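# Fold the trousers lengthwise with two arms

## Task

On the table, fold the trousers in half along their length so that one leg rests flat and straight on top of the other, with their edges matching. Dropping the cloth into its final place is allowed. At the end, both grippers must have released the cloth and moved away, and the fold must stay in place with no help from the robot.

## Robot and tools

ROBOT AND FRAME
Two arms, left_arm and right_arm, each ending in a two-finger parallel gripper. Every pose is expressed in a single scene frame: the origin sits on the table surface midway between the arms, +x points outward across the table, +z points up, and left_arm is on the +y side. The names left and right do not refer to image sides. Base positions: left_arm at (-0.009, +0.301, 0) m, quat_wxyz (+1.000, 0, 0, -0.008); right_arm at (-0.037, -0.258, 0) m, quat_wxyz (+0.997, 0, 0, +0.082). Joint ranges in rad, base to hand: waist -2.618 to 3.054, shoulder 0 to 3.142, elbow 0 to 3.142, wrist pitch -1.571 to 1.571, wrist yaw -1.571 to 1.571, wrist roll -2.094 to 2.094. The elbow never fully straightens.

GRIPPER
The fingers extend along the gripper's own +z axis and close along its y axis. end_effector_position is the point between the pads, roughly 1 cm behind the fingertips. A wrist camera mount also sticks out near the hand and can touch things. Opening is a single number from -1 (closed) to +1 (fully open, 0.094 m).

THE 16-NUMBER ROW
Every command row holds both arms, always 16 numbers even if one arm is idle: left x, y, z, qw, qx, qy, qz, opening, then right x, y, z, qw, qx, qy, qz, opening. x, y, z are an absolute target in metres in the scene frame for that gripper's end_effector_position; the quaternion is an absolute orientation target, w first. To keep an orientation, repeat the same quaternion each row rather than copying the slightly drifted one from the last result. An arm meant to stay still should be sent its whole last reported pose plus the opening it should keep.

TOOLS
execute_actions(actions): a list of up to 15 actions, run in sequence. Each action is a list of up to 15 rows; each row lasts one control step of 1/30 s, and a short action repeats its final row until its 15 steps (0.5 s) are used. An empty list just reports state and images. If any target lies over 0.6 m from that gripper's current position along any of the gripper's own axes, that action is rejected for both arms; a malformed action, or a first action failing this test against the last reported state, rejects the whole call with no motion. Per step, the commanded pose is clipped to within 70 mm and 16 degrees of the measured pose, so distant targets take several actions; after an action, an arm continues only to its last clipped pose.

move(target, speed, blocking): target is one 16-number row of absolute poses. Each gripper travels a straight line toward its pose; both paths finish together, lasting 0.5 to 10 s (cut off at 10 s). speed is the top path speed in m/s, 0.002 to 0.5, default 0.25; rotation is capped at twice that in rad/s, taking the shorter way round. Openings are applied at the start. Paths ignore obstacles and the other arm, and grippers may lag, stray or overshoot the speed, especially at full reach. With blocking=false the result returns after 0.5 s while motion continues; call wait or stop before sending new rows or moves. The result adds a move: line giving the ending (done, off_target, moving, held, fault) and any limits: paced means a pose was clipped; held means a check blocked some steps, after which the arm may speed up sharply. Each gripper's distance from its pose is also listed.

wait(seconds): 0 to 10 s; arms hold their last command, a running move carries on, and it returns early when that move ends. stop(): brakes the current move; fast arms need room to stop, and fingers keep moving. zoom_image(camera, region): region is [x0, y0, x1, y1] in pixels of that camera's latest image, at most 504 by 504, origin top-left. Cameras: cam_head_left, cam_head_right, cam_high, cam_low, cam_left_wrist, cam_right_wrist, all 504x504. read_manual(section): returns only licence text ("licences"). finished_scene(scene): ends the given scene number irreversibly after the last command is held, and reports success.

READING RESULTS
The state line, left_arm: … | right_arm: …, gives each gripper's position and quaternion; these can be somewhat off, more at long reach, and motions usually stop a centimetre or more short, mostly low. Hand target lines show what the controller is now driving toward. grip_measured gives finger opening on the command scale (last Joint positions entry is the opening in metres; readings may be off by about 1 mm). Joint torques are total drive output and noisy. Step readings list positions during actions; HELD marks steps where an arm's command was held back. A pose unreachable line means the clearance check altered or blocked that arm. FAULT lines report stops. MOTOR HOT appears at 75 °C; at 90 °C that arm halts for 10 s; at 100 °C it goes limp and drops.

GRASPING AND CAUTIONS
To hold, command an opening about 0.03 below grip_measured; smaller gaps hold more lightly. Cloth under about 2 mm gets reduced pad force, so pinch firmly and check grip_measured. Approach the cloth slowly: faster contact and targets set deeper past the table press harder. Don't let arms collide or shove each other, avoid slamming the table, and avoid dropping or flinging the trousers. Release and lift both grippers clear before ending, and confirm in the images that the fold holds on its own.

Each tool is called by a JSON object that holds its "method" and its "body".

## Session

{"method": "execute_actions", "body": {"actions": []}}

Scene clock: 0.00 s.
left_arm: end_effector_position=(+0.0815, +0.4952, +0.1630) grip_measured=+1.000 end_effector_quat_wxyz=(+0.261, -0.394, +0.768, +0.433) | right_arm: end_effector_position=(+0.2281, +0.1146, +0.2533) grip_measured=+1.000 end_effector_quat_wxyz=(+0.722, -0.617, +0.313, +0.014)
Joint positions: left_arm=[ 0.455  0.553  0.497 -0.802 -0.868 -0.169  0.094] | right_arm=[ 0.681  1.505  0.678  0.872 -0.275 -1.069  0.094]
Joint velocities: left_arm=[ 0.002 -0.002  0.002 -0.037 -0.007  0.022  0.   ] | right_arm=[ 0.007 -0.012 -0.017 -0.051  0.051 -0.051  0.   ]
Joint torques (N m, as the arm reports them, + toward a larger angle): no reading
Hand target (left_arm): +0.079, +0.495, +0.164; +0.259, -0.395, +0.766, +0.436
Hand target (right_arm): +0.228, +0.114, +0.259; +0.726, -0.612, +0.314, +0.017

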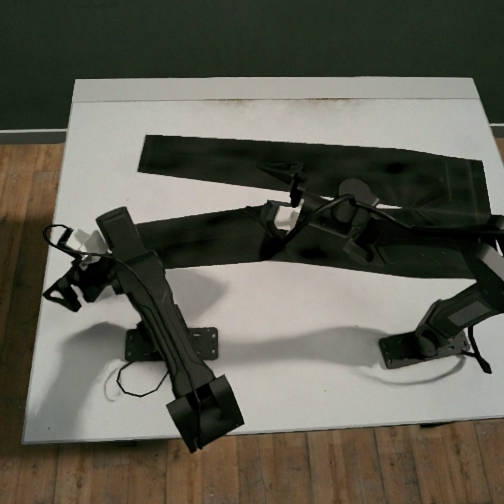

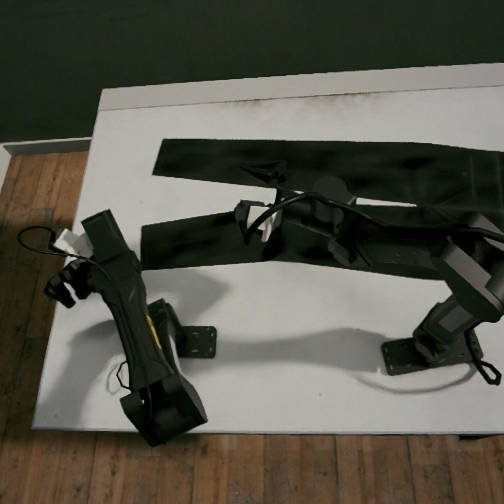

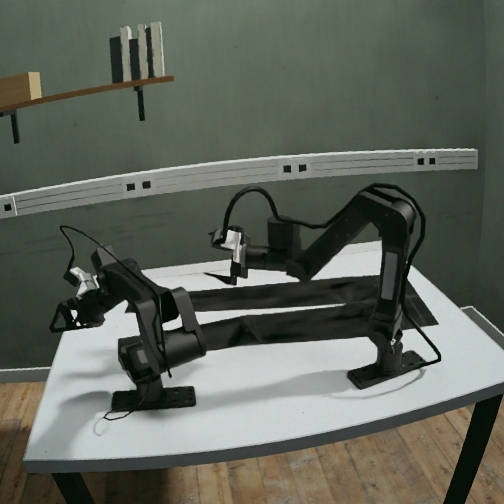

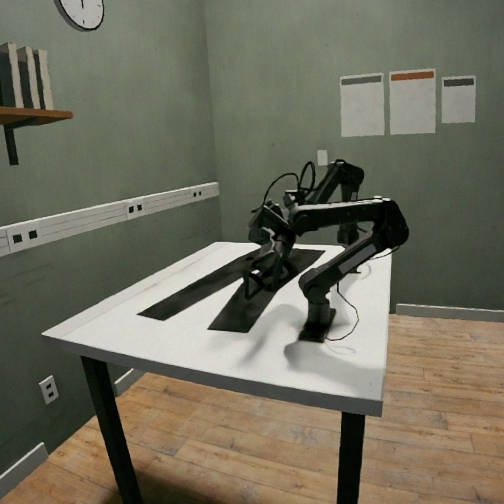

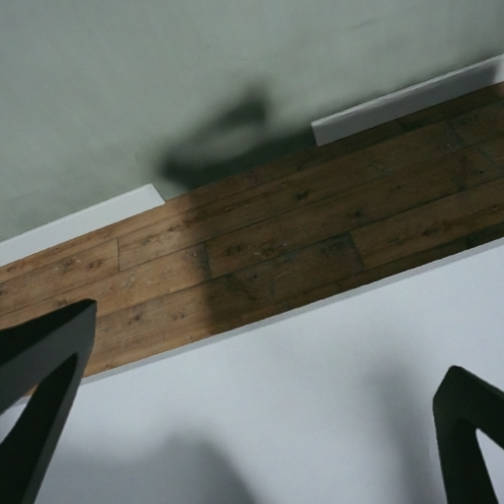

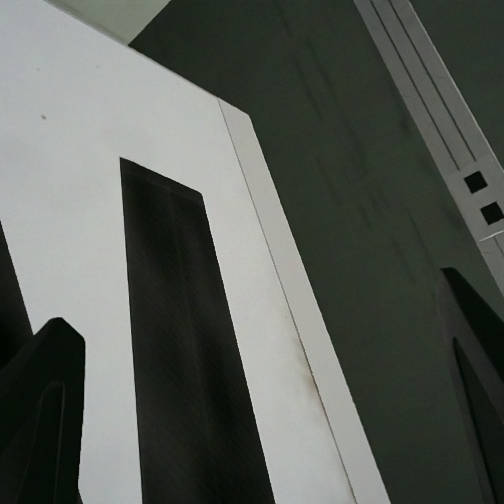

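{"method": "move", "body": {"target": [0.15,0.55,0.2,0,0,1,0,1,0.1,-0.5,0.25,0,0,1,0,1]}}

action 0: the call puts the target (right_arm/x, right_arm/y, right_arm/z) 0.609 m from right_arm's end_effector_position in the last result along the gripper's own z axis as it stood there; a target may be at most 0.6 m away along each of those axes, so nothing of the call was run and nothing moved. Command a nearer target, and go on from there in a later call.

{"method": "move", "body": {"target": [0.12,0.55,0.25,0,0,1,0,1,0.12,-0.45,0.25,0,0,1,0,1]}}

Scene clock: 33.63 s.
left_arm: end_effector_position=(+0.1202, +0.5494, +0.2499) grip_measured=+1.000 end_effector_quat_wxyz=(+0.054, +0.001, +0.994, +0.100) | right_arm: end_effector_position=(+0.1158, -0.4460, +0.2425) grip_measured=+1.000 end_effector_quat_wxyz=(+0.067, -0.016, +0.993, -0.094)
Joint positions: left_arm=[ 1.106  1.484  1.697 -1.556  0.004  1.09   0.094] | right_arm=[-1.048  1.332  1.54  -1.547  0.012 -0.917  0.094]
Joint velocities: left_arm=[-0.002 -0.002 -0.007  0.022 -0.051 -0.007  0.   ] | right_arm=[-0.007  0.002 -0.012 -0.051  0.081 -0.022  0.   ]
Joint torques (N m, as the arm reports them, + toward a larger angle): left_arm=[ 0.53 -4.71  6.42  0.8   0.17  0.05] | right_arm=[-0.91 -3.59  8.    0.5   0.04  0.13]
Hand target (left_arm): +0.121, +0.547, +0.251; +0.057, +0.003, +0.994, +0.090
Hand target (right_arm): +0.116, -0.450, +0.249; +0.071, -0.006, +0.992, -0.101
Off the commanded pose (left_arm): 0.001 m, 13 deg.
Off the commanded pose (right_arm): 0.009 m, 13 deg.
joint sent to its limit (left arm) — the command would take joint 4 (wrist pitch) past its lower limit, so that joint was sent only as far as its limit.
joint sent to its limit (right arm) — the command would take joint 4 (wrist pitch) past its lower limit, so that joint was sent only as far as its limit.
move: off_target (left_arm, right_arm)

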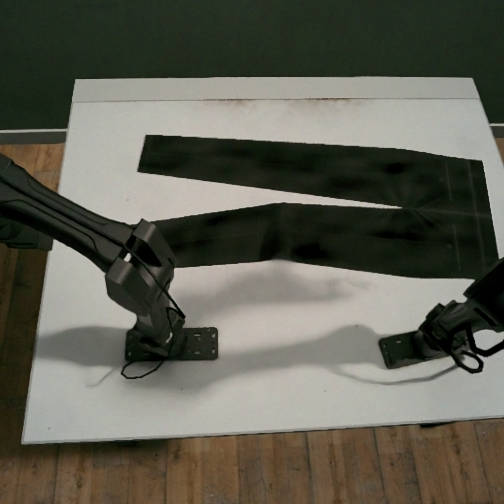

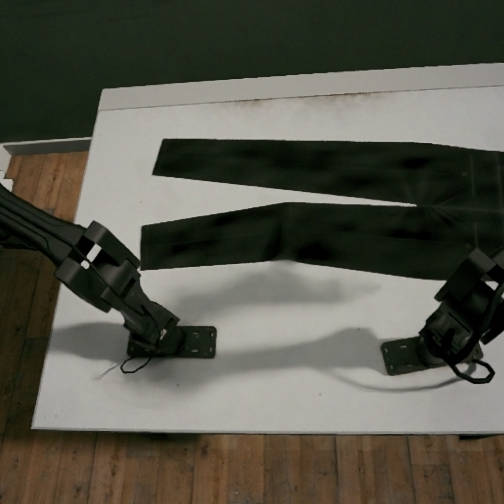

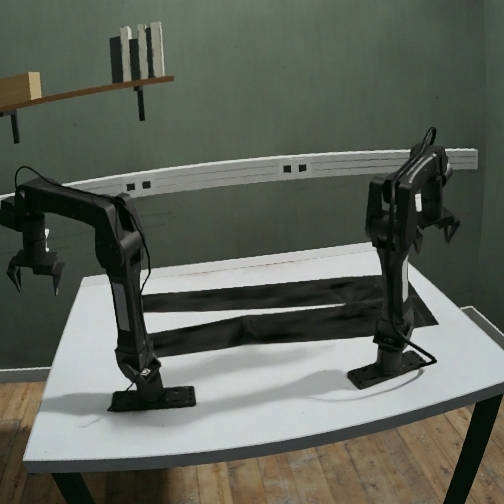

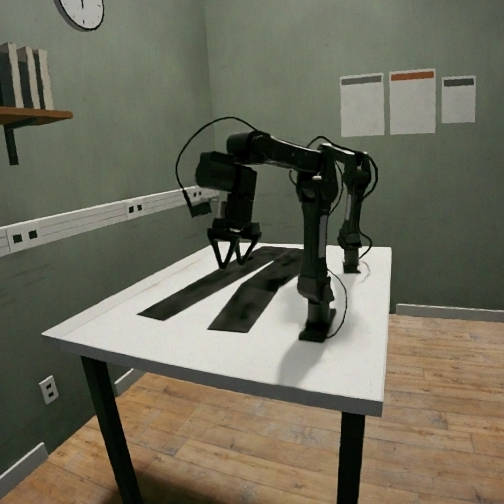

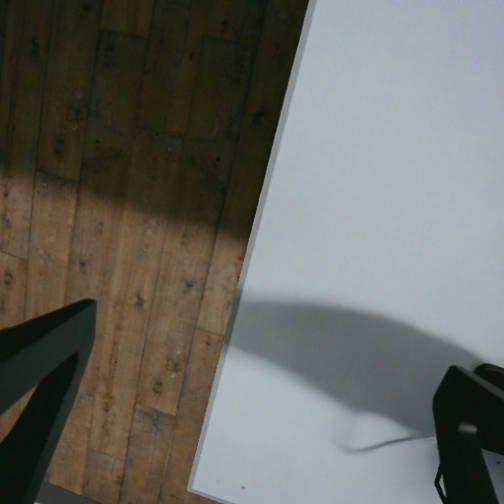

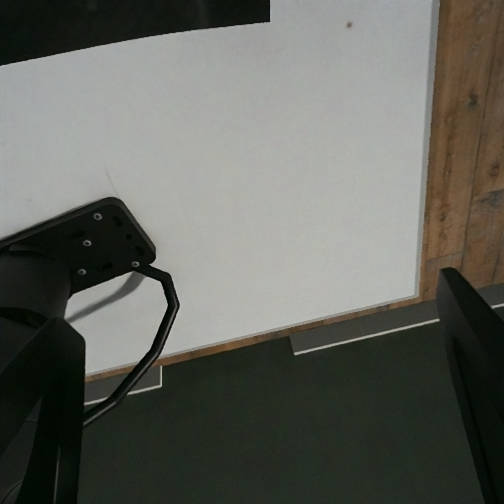

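{"method": "move", "body": {"target": [0.18,0.39,0.07,0.048,-0.72,0.69,-0.05,0,0.15,-0.47,0.07,0.048,0.72,0.69,0.05,0]}}

Scene clock: 44.00 s.
left_arm: end_effector_position=(+0.1752, +0.3932, +0.0703) grip_measured=+0.003 end_effector_quat_wxyz=(-0.044, +0.721, -0.690, +0.041) | right_arm: end_effector_position=(+0.1501, -0.4660, +0.0751) grip_measured=+0.002 end_effector_quat_wxyz=(+0.049, +0.713, +0.697, +0.050)
Joint positions: left_arm=[ 0.518  1.232  0.79  -1.02   0.051 -1.116  0.047] | right_arm=[-1.077  1.542  1.058 -1.    -0.11   0.686  0.047]
Joint velocities: left_arm=[-0.012 -0.012 -0.007  0.037 -0.022 -0.022 -0.   ] | right_arm=[ 0.002 -0.002  0.017  0.051 -0.037 -0.007 -0.   ]
Joint torques (N m, as the arm reports them, + toward a larger angle): left_arm=[-1.15 -5.    4.4   0.88  0.07 -0.06] | right_arm=[-0.83 -6.57  4.91  0.47 -0.15  0.07]
Hand target (left_arm): +0.176, +0.391, +0.070; -0.050, +0.720, -0.691, +0.044
Hand target (right_arm): +0.148, -0.468, +0.070; +0.047, +0.720, +0.691, +0.050
Off the commanded pose (left_arm): 0.006 m, 1 deg.
Off the commanded pose (right_arm): 0.006 m, 1 deg.
move: done

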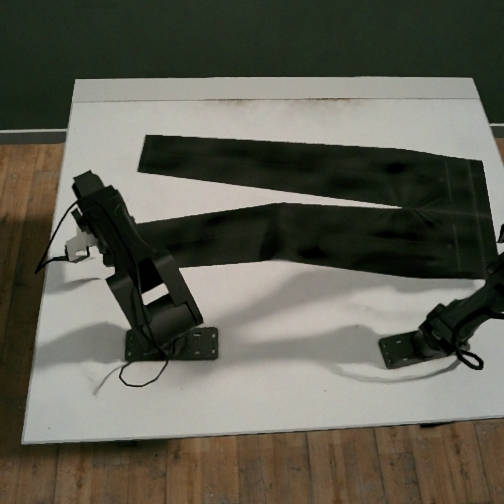

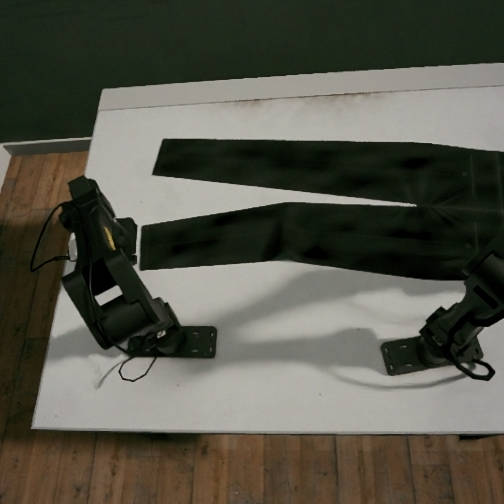

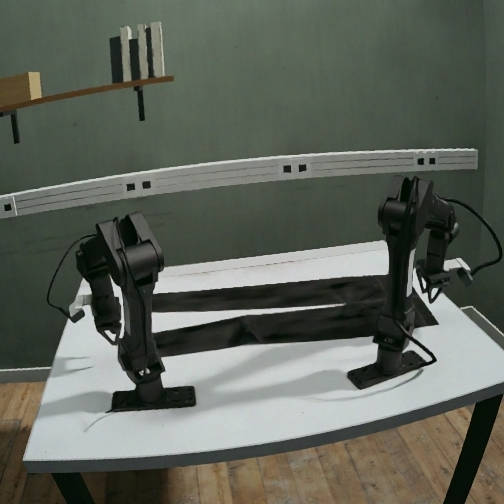

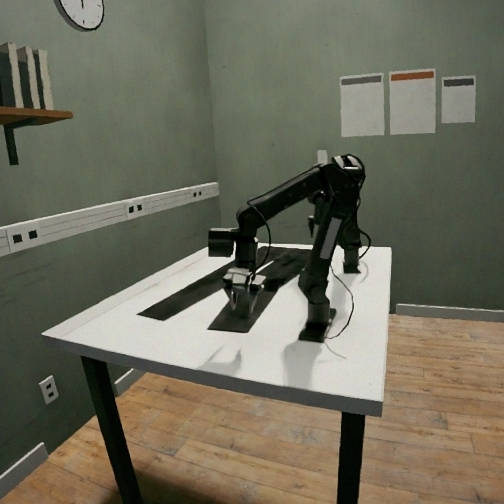

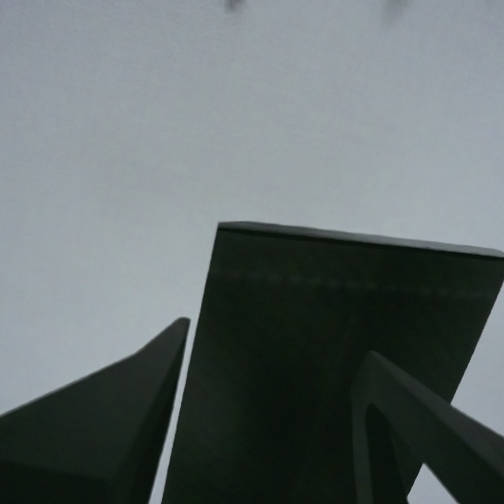

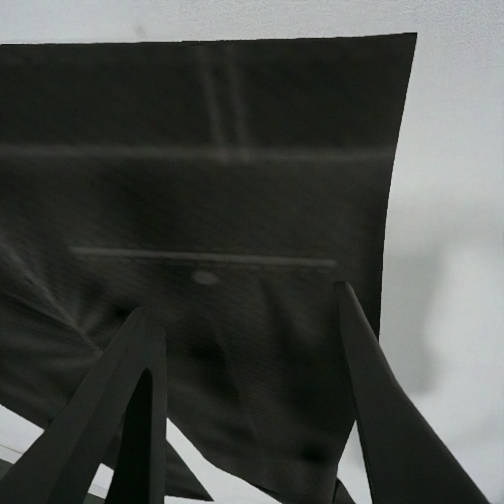

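{"method": "move", "body": {"target": [0.175,0.385,0.03,0.048,-0.72,0.69,-0.05,0,0.12,-0.50,0.03,0.048,0.72,0.69,0.05,0], "speed": 0.1}}

Scene clock: 57.03 s.
left_arm: end_effector_position=(+0.1752, +0.3895, +0.0361) grip_measured=+0.003 end_effector_quat_wxyz=(-0.059, +0.721, -0.688, +0.048) | right_arm: end_effector_position=(+0.1215, -0.4979, +0.0357) grip_measured=+0.002 end_effector_quat_wxyz=(+0.047, +0.721, +0.689, +0.050)
Joint positions: left_arm=[ 0.505  1.232  0.645 -0.842  0.055 -1.133  0.047] | right_arm=[-1.23   1.64   0.994 -0.858 -0.12   0.554  0.047]
Joint velocities: left_arm=[ 0.002  0.007 -0.022  0.051 -0.007  0.022  0.001] | right_arm=[-0.007 -0.002  0.002 -0.11   0.022  0.007 -0.   ]
Joint torques (N m, as the arm reports them, + toward a larger angle): left_arm=[-1.13 -1.81  4.46  0.93  0.13 -0.06] | right_arm=[-0.77 -7.29  4.93  0.45 -0.09 -0.13]
Hand target (left_arm): +0.174, +0.385, +0.030; -0.048, +0.720, -0.690, +0.050
Hand target (right_arm): +0.119, -0.499, +0.030; +0.047, +0.720, +0.690, +0.050
Off the commanded pose (left_arm): 0.008 m, 1 deg.
Off the commanded pose (right_arm): 0.006 m, 0 deg.
move: done

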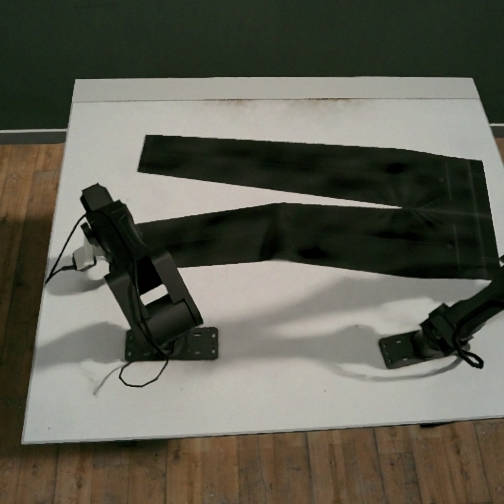

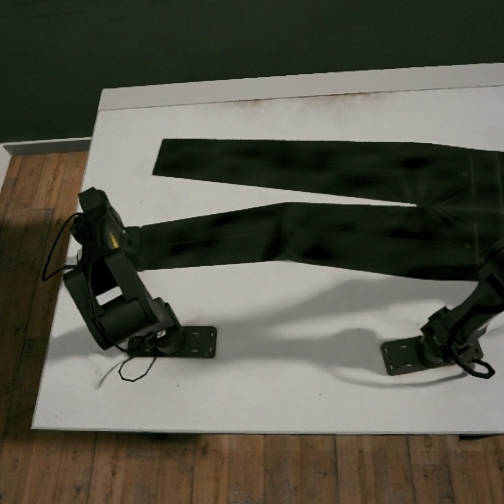

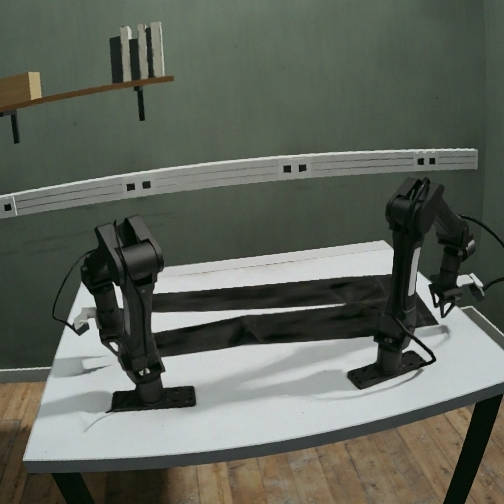

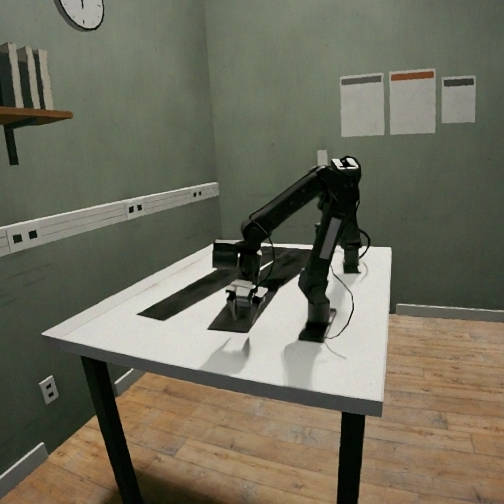

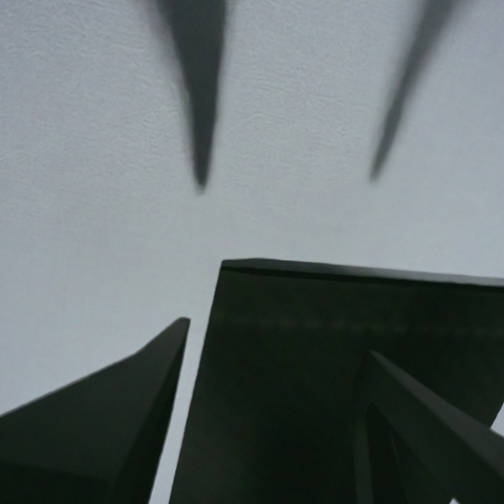

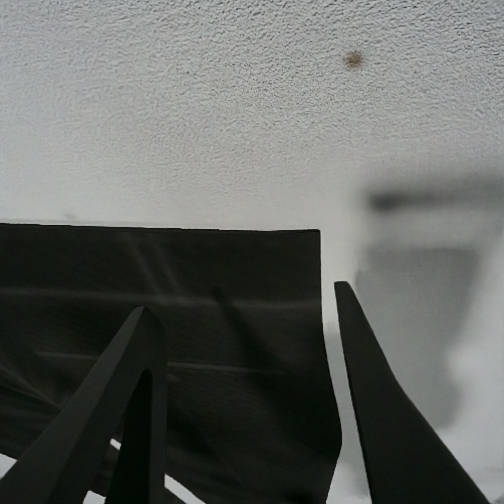

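{"method": "move", "body": {"target": [0.17,0.372,-0.018,0.048,-0.72,0.69,-0.05,0,0.114,-0.487,-0.018,0.048,0.72,0.69,0.05,0], "speed": 0.04}}

Scene clock: 65.13 s.
left_arm: end_effector_position=(+0.1710, +0.3809, +0.0080) grip_measured=+0.003 end_effector_quat_wxyz=(-0.058, +0.722, -0.688, +0.042) | right_arm: end_effector_position=(+0.1168, -0.4893, +0.0090) grip_measured=+0.002 end_effector_quat_wxyz=(+0.053, +0.720, +0.690, +0.048)
Joint positions: left_arm=[ 0.46   1.258  0.541 -0.714  0.036 -1.179  0.047] | right_arm=[-1.23   1.643  0.877 -0.726 -0.121  0.553  0.047]
Joint velocities: left_arm=[ 0.007  0.002  0.007 -0.007 -0.037 -0.037 -0.001] | right_arm=[ 0.002  0.012 -0.007 -0.051  0.066 -0.007 -0.   ]
Joint torques (N m, as the arm reports them, + toward a larger angle): left_arm=[-1.59 -0.06 -0.38  1.73  0.23 -0.09] | right_arm=[-0.59 -3.77  0.86  1.17 -0.11 -0.08]
Hand target (left_arm): +0.166, +0.371, -0.013; -0.047, +0.720, -0.690, +0.049
Hand target (right_arm): +0.112, -0.484, -0.015; +0.046, +0.720, +0.690, +0.050
Off the commanded pose (left_arm): 0.027 m, 2 deg.
Off the commanded pose (right_arm): 0.027 m, 1 deg.
move: off_target (left_arm, right_arm)

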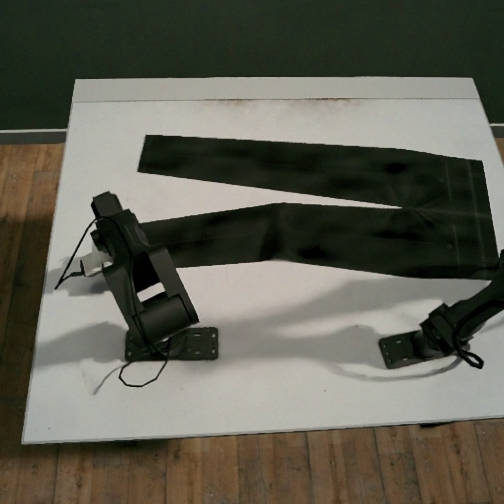

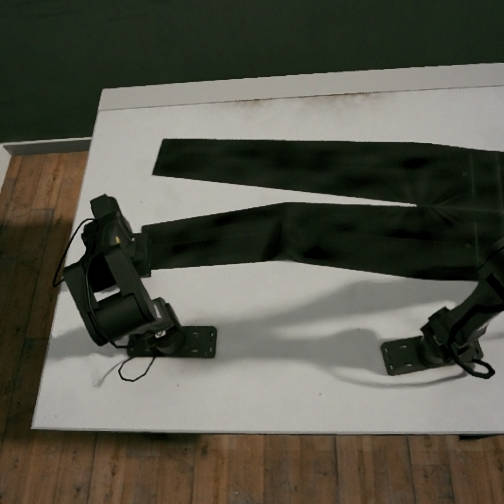

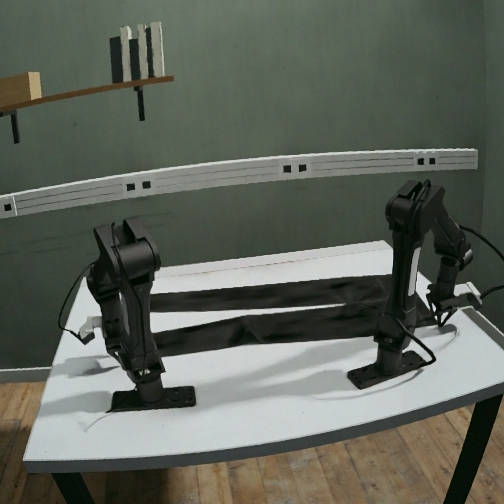

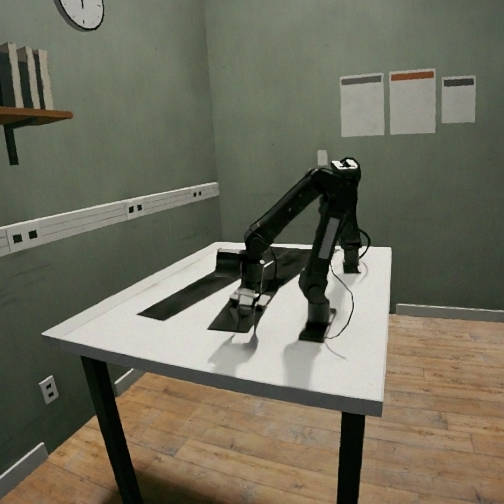

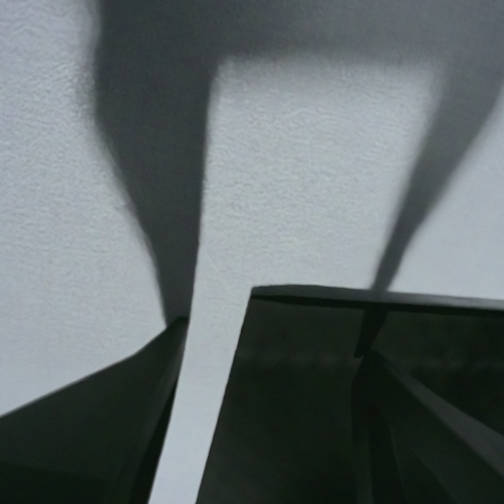

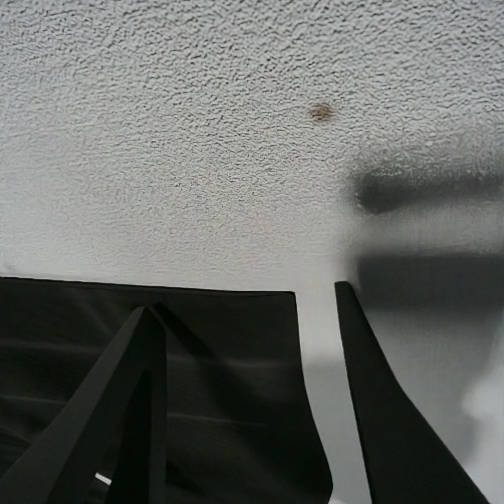

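{"method": "execute_actions", "body": {"actions": [[[0.17,0.372,-0.018,0.048,-0.72,0.69,-0.05,0,0.116,-0.482,0.012,0.048,0.72,0.69,0.05,0]],[[0.17,0.372,-0.018,0.048,-0.72,0.69,-0.05,0,0.116,-0.474,0.005,0.048,0.72,0.69,0.05,0]],[[0.17,0.372,-0.018,0.048,-0.72,0.69,-0.05,0,0.116,-0.474,-0.008,0.048,0.72,0.69,0.05,0]],[[0.17,0.372,-0.018,0.048,-0.72,0.69,-0.05,0,0.116,-0.474,-0.018,0.048,0.72,0.69,0.05,0]],[[0.174,0.372,-0.018,0.048,-0.72,0.69,-0.05,-0.3,0.12,-0.474,-0.018,0.048,0.72,0.69,0.05,-0.3]],[[0.178,0.372,-0.018,0.048,-0.72,0.69,-0.05,-0.6,0.124,-0.474,-0.018,0.048,0.72,0.69,0.05,-0.6]],[[0.181,0.372,-0.018,0.048,-0.72,0.69,-0.05,-1,0.127,-0.474,-0.018,0.048,0.72,0.69,0.05,-1]],[[0.181,0.372,-0.018,0.048,-0.72,0.69,-0.05,-1,0.127,-0.474,-0.018,0.048,0.72,0.69,0.05,-1]]]}}

{"method": "move", "body": {"target": [0.21,0.385,0.07,0.048,-0.72,0.69,-0.05,-1,0.145,-0.48,0.07,0.048,0.72,0.69,0.05,-1], "speed": 0.08}}

Scene clock: 84.33 s.
left_arm: end_effector_position=(+0.1956, +0.3839, +0.0051) grip_measured=-0.966 end_effector_quat_wxyz=(-0.092, +0.720, -0.686, +0.062) | right_arm: end_effector_position=(+0.1232, -0.4879, +0.0065) grip_measured=-0.988 end_effector_quat_wxyz=(+0.072, +0.724, +0.685, +0.032)
Joint positions: left_arm=[ 0.431  1.296  0.537 -0.594  0.044 -1.21   0.002] | right_arm=[-1.19   1.616  0.834 -0.662 -0.093  0.606  0.001]
Joint velocities: left_arm=[-0.002  0.002 -0.007 -0.007 -0.051 -0.007  0.   ] | right_arm=[ 0.002 -0.002  0.007  0.007  0.007  0.022  0.   ]
Joint torques (N m, as the arm reports them, + toward a larger angle): left_arm=[-1.3   1.17  2.44  1.02  0.14 -0.05] | right_arm=[ 1.77 -2.51  2.65  0.74 -0.28  0.03]
Hand target (left_arm): +0.179, +0.372, -0.014; -0.048, +0.720, -0.690, +0.050
Hand target (right_arm): +0.125, -0.473, -0.015; +0.048, +0.720, +0.690, +0.050
Off the commanded pose (left_arm): 0.030 m, 5 deg.
Off the commanded pose (right_arm): 0.028 m, 3 deg.
Step readings (end_effector_position; steps 1 to 15: 1st action; 16 to 30: 2nd action; 31 to 45: 3rd action; 46 to 60: 4th action; 61 to 75: 5th action; 76 to 90: 6th action; 91 to 105: 7th action; 106 to 120: 8th action):
0: left_arm (+0.1710, +0.3809, +0.0080) | right_arm (+0.1169, -0.4894, +0.0090)
1: left_arm (+0.1710, +0.3809, +0.0080) | right_arm (+0.1169, -0.4895, +0.0104)
2: left_arm (+0.1710, +0.3809, +0.0080) | right_arm (+0.1166, -0.4890, +0.0108)
4: left_arm (+0.1710, +0.3809, +0.0080) | right_arm (+0.1164, -0.4886, +0.0107)
8: left_arm (+0.1710, +0.3809, +0.0080) | right_arm (+0.1163, -0.4884, +0.0107)
15: left_arm (+0.1710, +0.3809, +0.0080) | right_arm (+0.1162, -0.4883, +0.0107)
16: left_arm (+0.1710, +0.3809, +0.0080) | right_arm (+0.1162, -0.4875, +0.0100)
17: left_arm (+0.1710, +0.3809, +0.0080) | right_arm (+0.1165, -0.4871, +0.0103)
19: left_arm (+0.1710, +0.3809, +0.0080) | right_arm (+0.1168, -0.4854, +0.0102)
23: left_arm (+0.1710, +0.3809, +0.0080) | right_arm (+0.1171, -0.4851, +0.0103)
30: left_arm (+0.1710, +0.3809, +0.0080) | right_arm (+0.1171, -0.4851, +0.0103)
31: left_arm (+0.1710, +0.3809, +0.0080) | right_arm (+0.1170, -0.4848, +0.0095)
32: left_arm (+0.1710, +0.3809, +0.0080) | right_arm (+0.1169, -0.4847, +0.0095)
34: left_arm (+0.1710, +0.3809, +0.0080) | right_arm (+0.1170, -0.4848, +0.0095)
38: left_arm (+0.1710, +0.3809, +0.0080) | right_arm (+0.1170, -0.4848, +0.0096)
45: left_arm (+0.1710, +0.3809, +0.0080) | right_arm (+0.1170, -0.4848, +0.0096)
46: left_arm (+0.1710, +0.3809, +0.0080) | right_arm (+0.1169, -0.4846, +0.0091)
47: left_arm (+0.1710, +0.3809, +0.0080) | right_arm (+0.1168, -0.4846, +0.0091)
49: left_arm (+0.1710, +0.3809, +0.0080) | right_arm (+0.1168, -0.4845, +0.0091)
53: left_arm (+0.1710, +0.3809, +0.0080) | right_arm (+0.1168, -0.4846, +0.0091)
60: left_arm (+0.1710, +0.3809, +0.0080) | right_arm (+0.1168, -0.4847, +0.0092)
61: left_arm (+0.1707, +0.3809, +0.0078) | right_arm (+0.1159, -0.4851, +0.0090)
62: left_arm (+0.1690, +0.3806, +0.0071) | right_arm (+0.1138, -0.4851, +0.0082)
64: left_arm (+0.1681, +0.3806, +0.0069) | right_arm (+0.1129, -0.4851, +0.0079)
68: left_arm (+0.1681, +0.3806, +0.0068) | right_arm (+0.1129, -0.4850, +0.0078)
75: left_arm (+0.1681, +0.3806, +0.0068) | right_arm (+0.1128, -0.4850, +0.0078)
76: left_arm (+0.1683, +0.3805, +0.0067) | right_arm (+0.1127, -0.4853, +0.0078)
77: left_arm (+0.1679, +0.3799, +0.0058) | right_arm (+0.1128, -0.4854, +0.0075)
79: left_arm (+0.1678, +0.3799, +0.0058) | right_arm (+0.1145, -0.4856, +0.0074)
83: left_arm (+0.1678, +0.3798, +0.0058) | right_arm (+0.1159, -0.4859, +0.0075)
90: left_arm (+0.1678, +0.3798, +0.0058) | right_arm (+0.1159, -0.4859, +0.0075)
91: left_arm (+0.1683, +0.3798, +0.0056) | right_arm (+0.1164, -0.4862, +0.0073)
92: left_arm (+0.1713, +0.3800, +0.0051) | right_arm (+0.1181, -0.4862, +0.0066)
94: left_arm (+0.1783, +0.3810, +0.0052) | right_arm (+0.1218, -0.4876, +0.0065)
98: left_arm (+0.1867, +0.3824, +0.0051) | right_arm (+0.1232, -0.4879, +0.0065)
105: left_arm (+0.1941, +0.3837, +0.0051) | right_arm (+0.1232, -0.4879, +0.0065)
106: left_arm (+0.1945, +0.3838, +0.0051) | right_arm (+0.1232, -0.4879, +0.0065)
107: left_arm (+0.1951, +0.3839, +0.0051) | right_arm (+0.1232, -0.4879, +0.0065)
109: left_arm (+0.1956, +0.3839, +0.0051) | right_arm (+0.1232, -0.4879, +0.0065)
113: left_arm (+0.1956, +0.3839, +0.0051) | right_arm (+0.1232, -0.4879, +0.0065)
120: end_effector_position above

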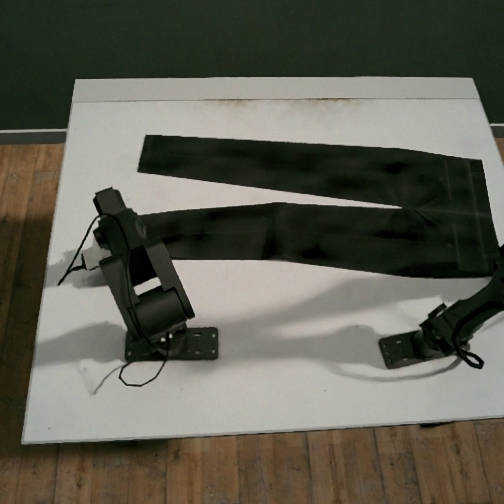

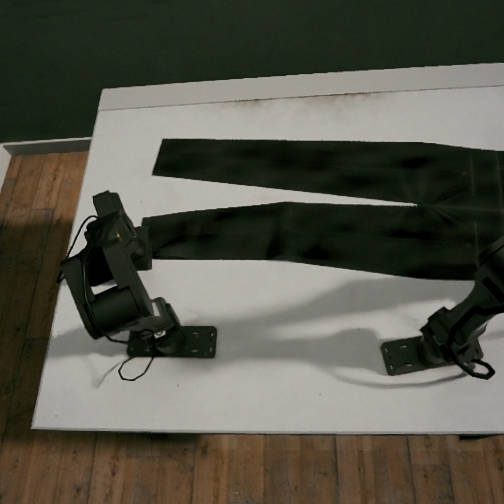

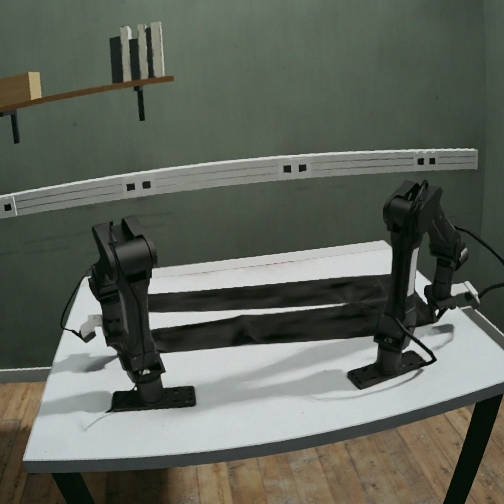

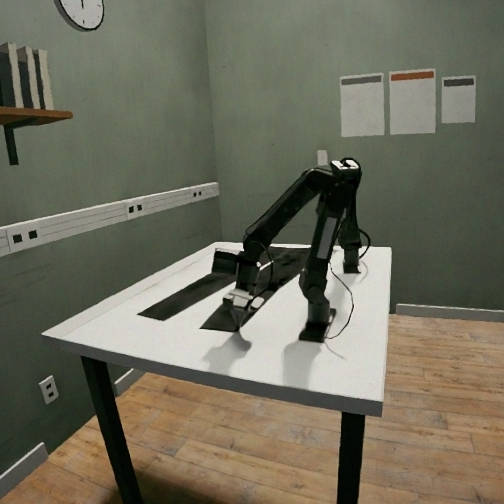

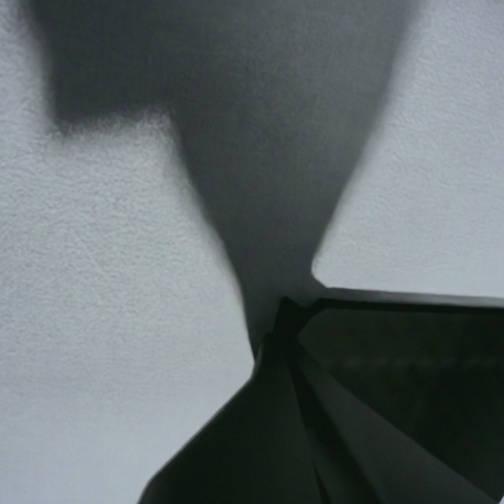

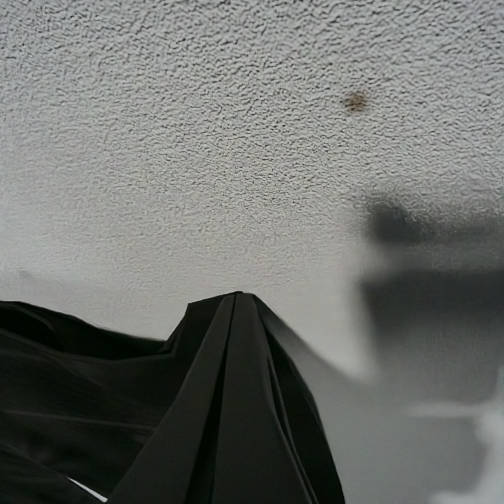

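Scene clock: 85.77 s.
left_arm: end_effector_position=(+0.2118, +0.3896, +0.0692) grip_measured=-0.969 end_effector_quat_wxyz=(-0.060, +0.722, -0.687, +0.053) | right_arm: end_effector_position=(+0.1395, -0.4778, +0.0560) grip_measured=-0.989 end_effector_quat_wxyz=(+0.030, +0.723, +0.689, +0.053)
Joint positions: left_arm=[ 0.431  1.325  0.844 -0.939  0.051 -1.21   0.001] | right_arm=[-1.134  1.612  1.052 -0.968 -0.114  0.651  0.   ]
Joint velocities: left_arm=[-0.017  0.002  0.012 -0.007  0.007  0.022 -0.001] | right_arm=[-0.007 -0.002  0.007  0.022 -0.007 -0.007  0.   ]
Joint torques (N m, as the arm reports them, + toward a larger angle): left_arm=[-1.25 -3.44  6.67  0.64  0.09 -0.04] | right_arm=[  0.98 -10.41   7.93   0.07  -0.03   0.07]
Hand target (left_arm): +0.211, +0.385, +0.070; -0.048, +0.720, -0.690, +0.050
Hand target (right_arm): +0.145, -0.481, +0.069; +0.048, +0.720, +0.690, +0.050
Off the commanded pose (left_arm): 0.005 m, 1 deg.
Off the commanded pose (right_arm): 0.015 m, 2 deg.
move: off_target (right_arm)

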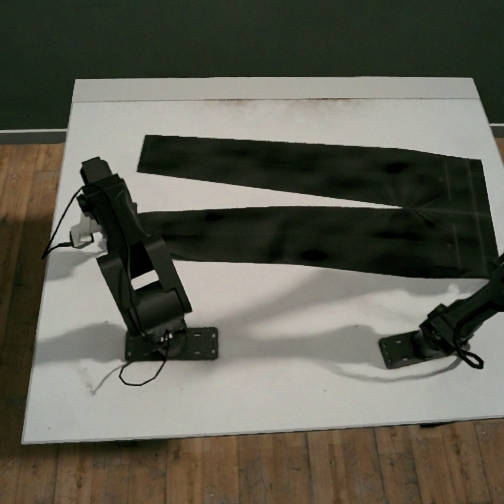

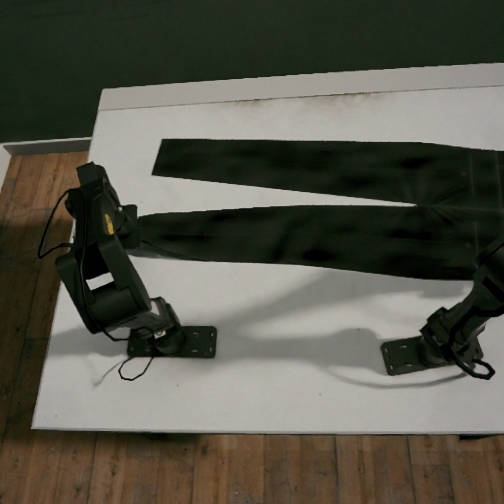

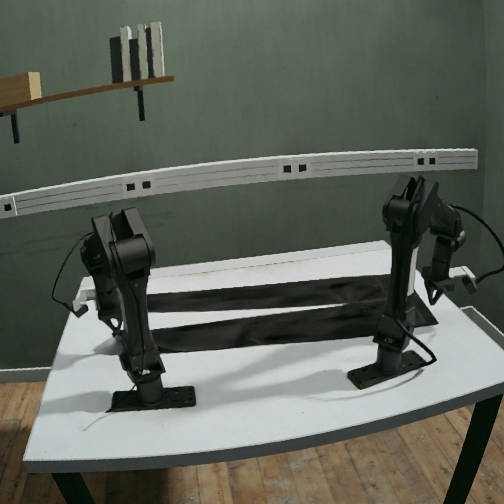

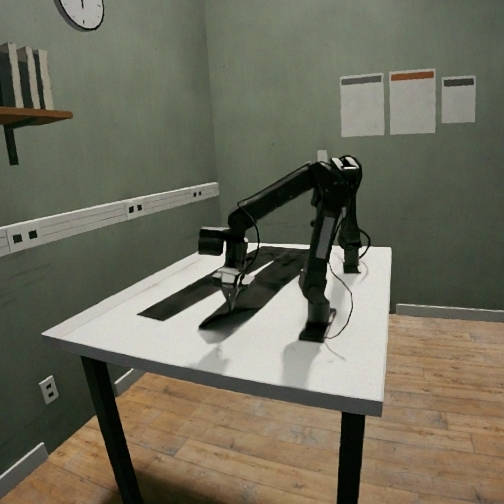

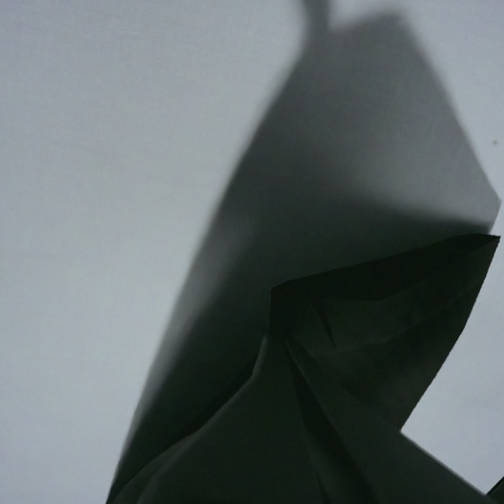

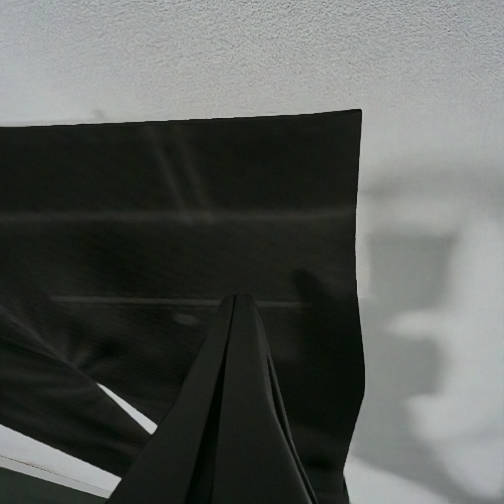

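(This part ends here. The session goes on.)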